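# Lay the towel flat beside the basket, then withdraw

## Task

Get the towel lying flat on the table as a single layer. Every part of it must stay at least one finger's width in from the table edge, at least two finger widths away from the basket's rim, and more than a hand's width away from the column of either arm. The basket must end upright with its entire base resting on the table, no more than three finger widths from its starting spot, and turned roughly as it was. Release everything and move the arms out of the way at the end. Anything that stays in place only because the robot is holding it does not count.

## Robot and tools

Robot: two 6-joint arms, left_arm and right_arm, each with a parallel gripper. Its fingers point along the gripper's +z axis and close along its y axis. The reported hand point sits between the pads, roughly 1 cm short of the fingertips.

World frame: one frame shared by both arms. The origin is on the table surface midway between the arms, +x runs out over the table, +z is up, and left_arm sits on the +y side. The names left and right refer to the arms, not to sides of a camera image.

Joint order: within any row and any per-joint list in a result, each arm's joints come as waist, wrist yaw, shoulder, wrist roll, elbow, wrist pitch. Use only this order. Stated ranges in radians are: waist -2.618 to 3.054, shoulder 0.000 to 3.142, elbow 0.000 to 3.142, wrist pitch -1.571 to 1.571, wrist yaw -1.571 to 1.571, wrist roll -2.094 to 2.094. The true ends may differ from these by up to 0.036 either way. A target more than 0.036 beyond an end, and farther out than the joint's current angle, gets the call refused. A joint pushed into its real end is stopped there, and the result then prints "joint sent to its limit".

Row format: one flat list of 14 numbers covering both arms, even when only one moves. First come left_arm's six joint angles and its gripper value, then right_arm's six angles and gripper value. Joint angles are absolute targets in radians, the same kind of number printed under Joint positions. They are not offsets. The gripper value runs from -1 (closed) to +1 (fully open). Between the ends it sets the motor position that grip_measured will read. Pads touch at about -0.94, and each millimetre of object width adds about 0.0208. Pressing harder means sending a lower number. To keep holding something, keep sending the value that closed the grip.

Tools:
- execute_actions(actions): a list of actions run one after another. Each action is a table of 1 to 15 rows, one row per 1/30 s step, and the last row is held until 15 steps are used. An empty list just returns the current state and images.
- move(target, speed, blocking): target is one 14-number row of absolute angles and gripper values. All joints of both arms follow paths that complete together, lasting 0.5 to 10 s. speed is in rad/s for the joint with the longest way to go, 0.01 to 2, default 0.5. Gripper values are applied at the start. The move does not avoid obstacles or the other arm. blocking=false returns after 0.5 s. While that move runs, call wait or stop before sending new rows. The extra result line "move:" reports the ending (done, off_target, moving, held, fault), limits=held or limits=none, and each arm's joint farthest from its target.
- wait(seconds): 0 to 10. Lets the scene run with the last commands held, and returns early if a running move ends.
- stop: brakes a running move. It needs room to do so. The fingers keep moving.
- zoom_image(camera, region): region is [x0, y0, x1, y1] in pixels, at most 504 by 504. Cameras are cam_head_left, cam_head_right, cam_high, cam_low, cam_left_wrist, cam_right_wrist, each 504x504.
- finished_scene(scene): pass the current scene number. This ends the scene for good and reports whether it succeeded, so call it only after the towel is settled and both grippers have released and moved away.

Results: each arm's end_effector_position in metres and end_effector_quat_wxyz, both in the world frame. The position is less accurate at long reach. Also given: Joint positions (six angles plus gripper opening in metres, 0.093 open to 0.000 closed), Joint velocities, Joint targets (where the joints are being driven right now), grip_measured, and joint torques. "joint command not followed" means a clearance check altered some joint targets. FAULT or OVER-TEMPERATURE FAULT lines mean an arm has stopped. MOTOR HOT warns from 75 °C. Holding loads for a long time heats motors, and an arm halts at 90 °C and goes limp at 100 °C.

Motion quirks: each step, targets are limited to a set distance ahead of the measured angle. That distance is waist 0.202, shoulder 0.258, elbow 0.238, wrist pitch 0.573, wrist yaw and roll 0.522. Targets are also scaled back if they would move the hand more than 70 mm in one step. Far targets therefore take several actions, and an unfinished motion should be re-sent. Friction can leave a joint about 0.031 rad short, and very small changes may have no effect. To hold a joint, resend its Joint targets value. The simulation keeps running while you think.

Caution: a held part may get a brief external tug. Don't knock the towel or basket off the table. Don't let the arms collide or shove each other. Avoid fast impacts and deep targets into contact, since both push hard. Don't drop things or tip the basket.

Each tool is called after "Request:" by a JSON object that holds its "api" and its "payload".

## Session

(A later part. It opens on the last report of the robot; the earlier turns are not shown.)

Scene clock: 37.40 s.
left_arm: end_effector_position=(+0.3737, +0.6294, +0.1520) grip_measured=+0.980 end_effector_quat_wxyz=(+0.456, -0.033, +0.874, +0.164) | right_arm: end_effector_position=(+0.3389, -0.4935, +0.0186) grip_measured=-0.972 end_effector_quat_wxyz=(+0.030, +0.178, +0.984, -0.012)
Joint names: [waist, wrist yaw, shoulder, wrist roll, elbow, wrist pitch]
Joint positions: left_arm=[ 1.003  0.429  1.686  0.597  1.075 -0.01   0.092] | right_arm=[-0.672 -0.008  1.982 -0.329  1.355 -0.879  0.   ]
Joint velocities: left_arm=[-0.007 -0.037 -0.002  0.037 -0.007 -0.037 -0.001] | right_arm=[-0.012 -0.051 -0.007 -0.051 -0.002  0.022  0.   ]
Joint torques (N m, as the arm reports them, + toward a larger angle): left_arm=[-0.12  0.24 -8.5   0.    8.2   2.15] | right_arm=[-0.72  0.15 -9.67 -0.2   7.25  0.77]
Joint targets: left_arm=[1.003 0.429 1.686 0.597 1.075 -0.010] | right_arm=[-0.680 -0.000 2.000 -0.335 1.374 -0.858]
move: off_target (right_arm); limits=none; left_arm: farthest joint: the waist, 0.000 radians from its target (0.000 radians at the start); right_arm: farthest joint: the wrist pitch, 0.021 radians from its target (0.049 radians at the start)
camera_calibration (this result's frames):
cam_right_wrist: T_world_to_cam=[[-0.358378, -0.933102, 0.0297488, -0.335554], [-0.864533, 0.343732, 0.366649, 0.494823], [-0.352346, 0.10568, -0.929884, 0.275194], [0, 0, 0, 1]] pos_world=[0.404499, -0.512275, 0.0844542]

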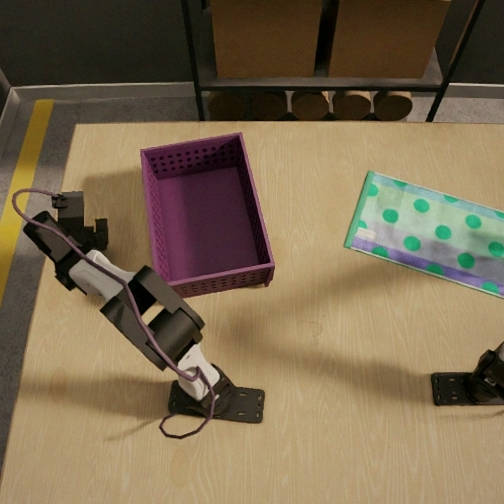

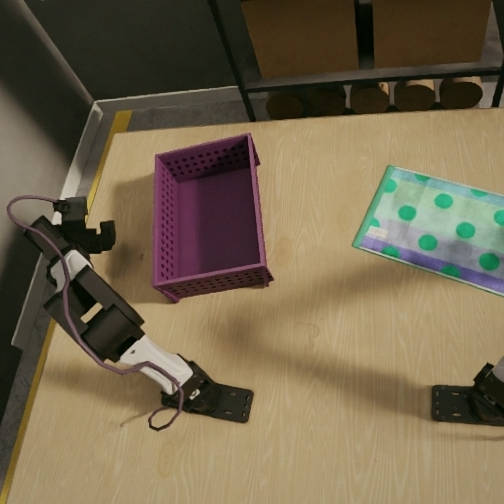

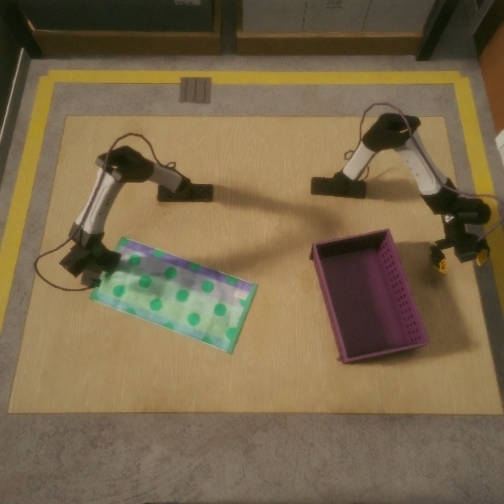

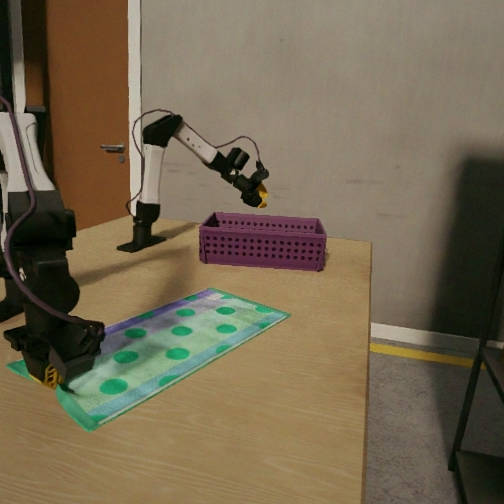

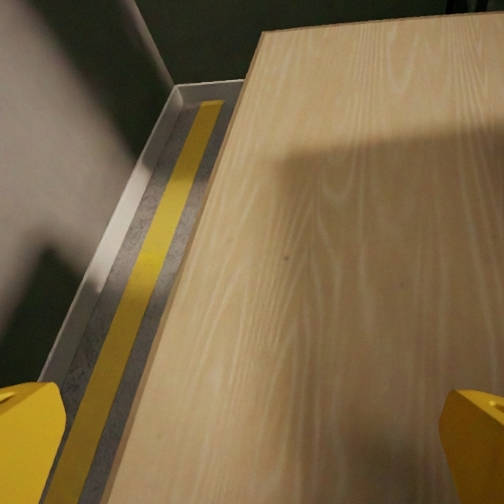

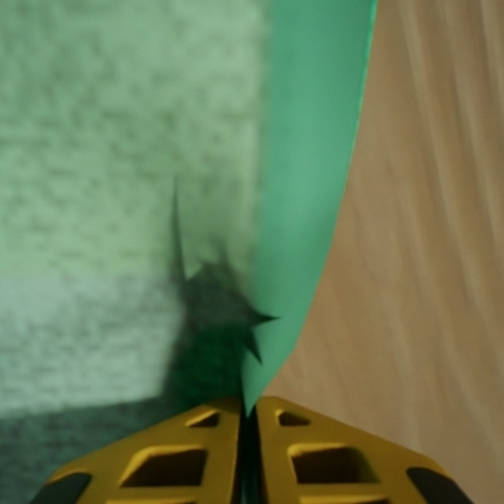

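Request:
{"api": "execute_actions", "payload": {"actions": [[[1.003,0.429,1.686,0.597,1.075,-0.01,1,-0.68,0,2.0,-0.335,1.374,-0.858,-0.9],[1.003,0.429,1.686,0.597,1.075,-0.01,1,-0.68,0,2.0,-0.335,1.374,-0.858,-0.8],[1.003,0.429,1.686,0.597,1.075,-0.01,1,-0.68,0,2.0,-0.335,1.374,-0.858,-0.7],[1.003,0.429,1.686,0.597,1.075,-0.01,1,-0.68,0,2.0,-0.335,1.374,-0.858,-0.6],[1.003,0.429,1.686,0.597,1.075,-0.01,1,-0.68,0,2.0,-0.335,1.374,-0.858,-0.5],[1.003,0.429,1.686,0.597,1.075,-0.01,1,-0.68,0,2.0,-0.335,1.374,-0.858,-0.4],[1.003,0.429,1.686,0.597,1.075,-0.01,1,-0.68,0,2.0,-0.335,1.374,-0.858,-0.3],[1.003,0.429,1.686,0.597,1.075,-0.01,1,-0.68,0,2.0,-0.335,1.374,-0.858,-0.2],[1.003,0.429,1.686,0.597,1.075,-0.01,1,-0.68,0,2.0,-0.335,1.374,-0.858,-0.1],[1.003,0.429,1.686,0.597,1.075,-0.01,1,-0.68,0,2.0,-0.335,1.374,-0.858,0.0],[1.003,0.429,1.686,0.597,1.075,-0.01,1,-0.68,0,2.0,-0.335,1.374,-0.858,0.1],[1.003,0.429,1.686,0.597,1.075,-0.01,1,-0.68,0,2.0,-0.335,1.374,-0.858,0.2]]]}}

Scene clock: 38.27 s.
left_arm: end_effector_position=(+0.3737, +0.6294, +0.1520) grip_measured=+0.980 end_effector_quat_wxyz=(+0.456, -0.033, +0.874, +0.164) | right_arm: end_effector_position=(+0.3399, -0.4945, +0.0187) grip_measured=+0.198 end_effector_quat_wxyz=(+0.033, +0.177, +0.984, -0.014)
Joint names: [waist, wrist yaw, shoulder, wrist roll, elbow, wrist pitch]
Joint positions: left_arm=[ 1.003  0.429  1.686  0.597  1.075 -0.01   0.092] | right_arm=[-0.672 -0.008  1.982 -0.33   1.355 -0.873  0.055]
Joint velocities: left_arm=[ 0.002 -0.007 -0.022  0.007 -0.007 -0.007  0.   ] | right_arm=[-0.002 -0.007  0.002  0.095 -0.007 -0.066  0.001]
Joint torques (N m, as the arm reports them, + toward a larger angle): left_arm=[-0.12  0.24 -8.49  0.    8.21  2.16] | right_arm=[-0.65  0.15 -9.66 -0.18  7.24  0.73]
Joint targets: left_arm=[1.003 0.429 1.686 0.597 1.075 -0.010] | right_arm=[-0.680 -0.000 2.000 -0.335 1.374 -0.858]
camera_calibration (this result's frames):
cam_right_wrist: T_world_to_cam=[[-0.356754, -0.933649, 0.0320386, -0.336917], [-0.866677, 0.343575, 0.361701, 0.496741], [-0.34871, 0.101271, -0.931743, 0.27236], [0, 0, 0, 1]] pos_world=[0.405292, -0.512813, 0.0848923]

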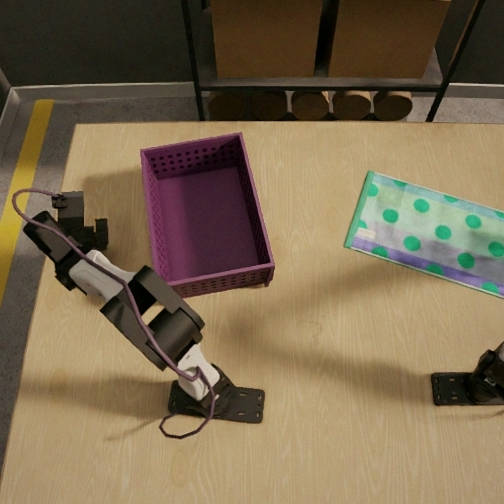

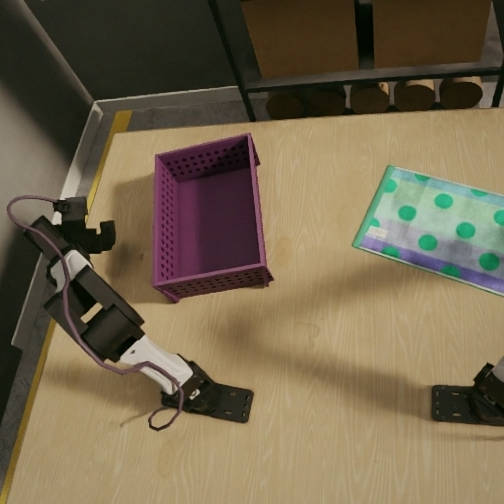

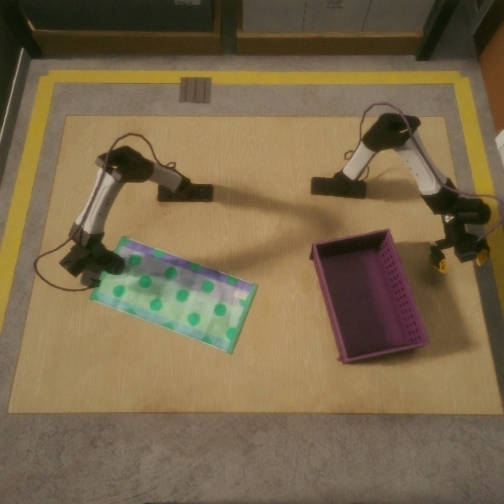

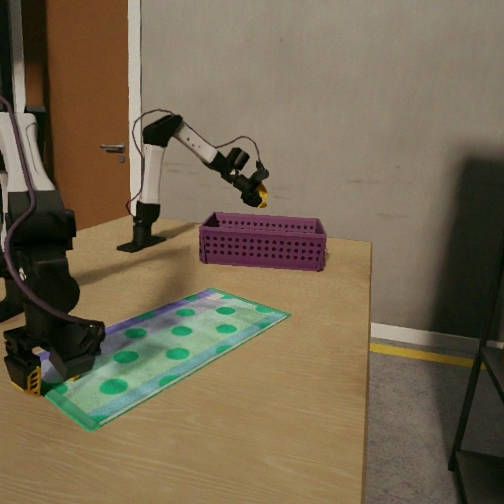

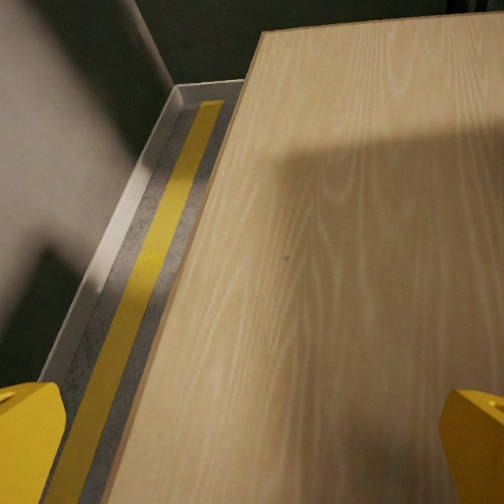

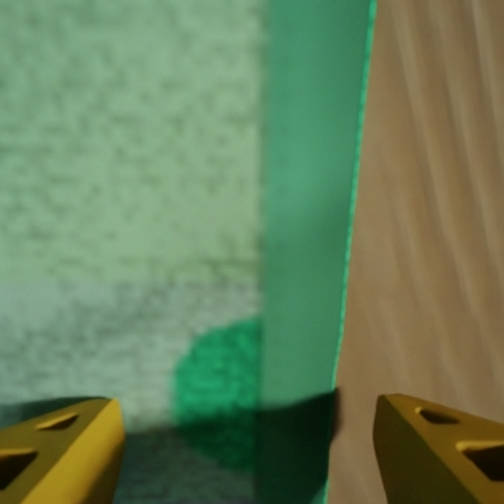

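Request:
{"api": "move", "payload": {"target": [1.3,0.3,1.2,0.597,1.0,-0.2,1, -1.3,0.0,1.1,-0.335,1.2,-1.2,1], "speed": 0.8}}

Scene clock: 40.43 s.
left_arm: end_effector_position=(+0.2229, +0.6551, +0.2918) grip_measured=+0.980 end_effector_quat_wxyz=(+0.452, -0.151, +0.803, +0.357) | right_arm: end_effector_position=(+0.1148, -0.5022, +0.2233) grip_measured=+1.000 end_effector_quat_wxyz=(+0.168, +0.454, +0.857, -0.178)
Joint names: [waist, wrist yaw, shoulder, wrist roll, elbow, wrist pitch]
Joint positions: left_arm=[ 1.291  0.308  1.208  0.597  1.024 -0.176  0.092] | right_arm=[-1.291 -0.003  1.107 -0.33   1.219 -1.187  0.093]
Joint velocities: left_arm=[-0.002  0.022 -0.007  0.051  0.012  0.037  0.001] | right_arm=[-0.002 -0.037 -0.007 -0.022  0.027 -0.022  0.   ]
Joint torques (N m, as the arm reports them, + toward a larger angle): left_arm=[ 0.58  0.05 -5.03  0.    6.88  2.12] | right_arm=[-0.68  0.1  -3.35 -0.17  5.34  1.36]
Joint targets: left_arm=[1.300 0.300 1.200 0.597 1.000 -0.200] | right_arm=[-1.300 0.000 1.100 -0.335 1.200 -1.200]
move: off_target (left_arm); limits=none; left_arm: farthest joint: the elbow, 0.024 radians from its target (0.075 radians at the start); right_arm: farthest joint: the elbow, 0.019 radians from its target (0.155 radians at the start)
camera_calibration (this result's frames):
cam_left_wrist: T_world_to_cam=[[0.577242, -0.688696, -0.438737, 0.449177], [-0.748468, -0.231423, -0.621481, 0.539746], [0.326477, 0.687125, -0.649054, -0.249417], [0, 0, 0, 1]] pos_world=[0.226128, 0.605637, 0.370628]
cam_right_wrist: T_world_to_cam=[[-0.844131, -0.510556, 0.163634, -0.191906], [-0.52217, 0.852124, -0.0349761, 0.534711], [-0.121579, -0.114969, -0.985901, 0.262738], [0, 0, 0, 1]] pos_world=[0.14916, -0.523412, 0.309138]

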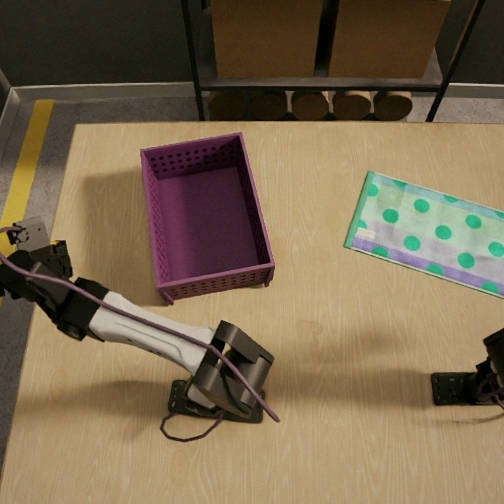

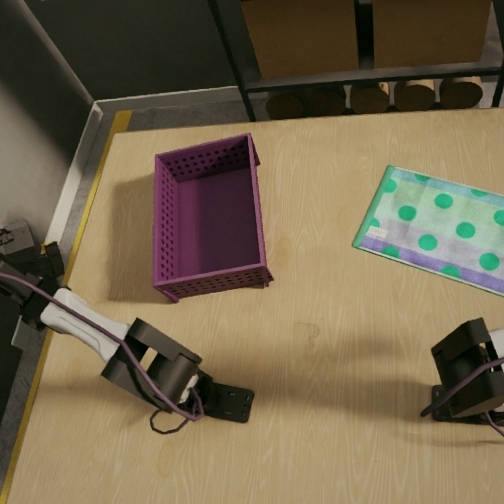

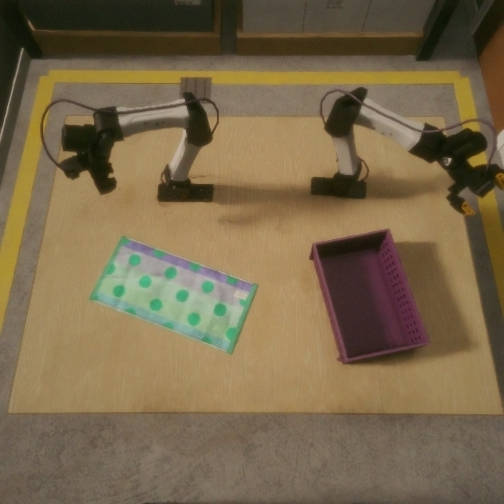

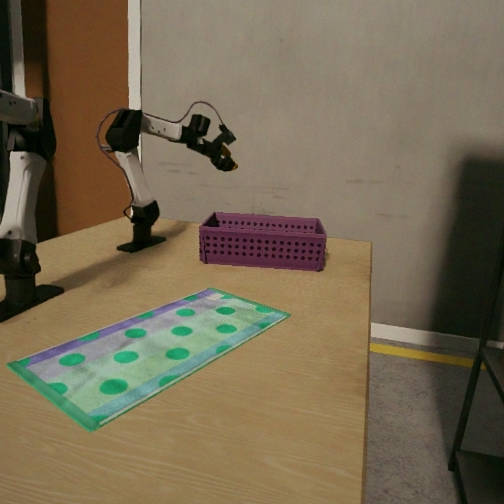

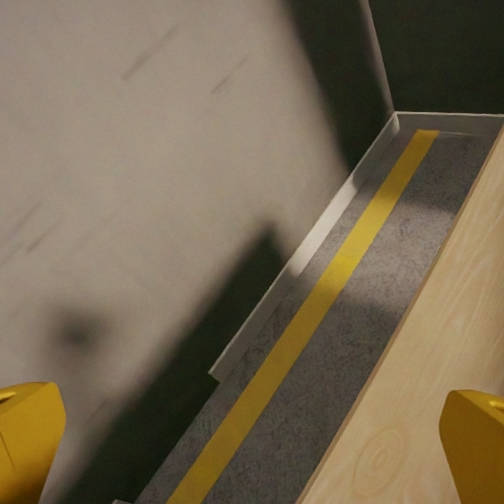

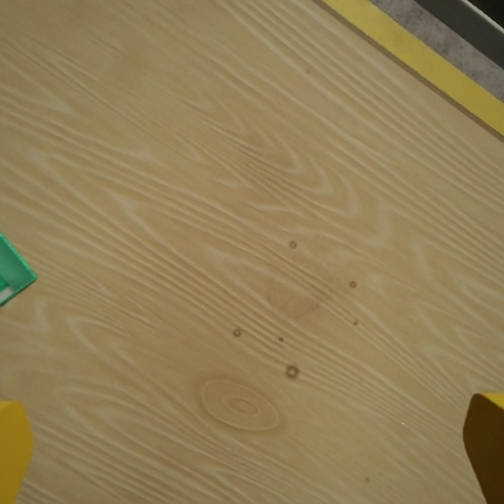

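The towel is flat and clear of everything.

Request:
{"api": "finished_scene", "payload": {"scene": 1}}

The scene is finished: the task was done.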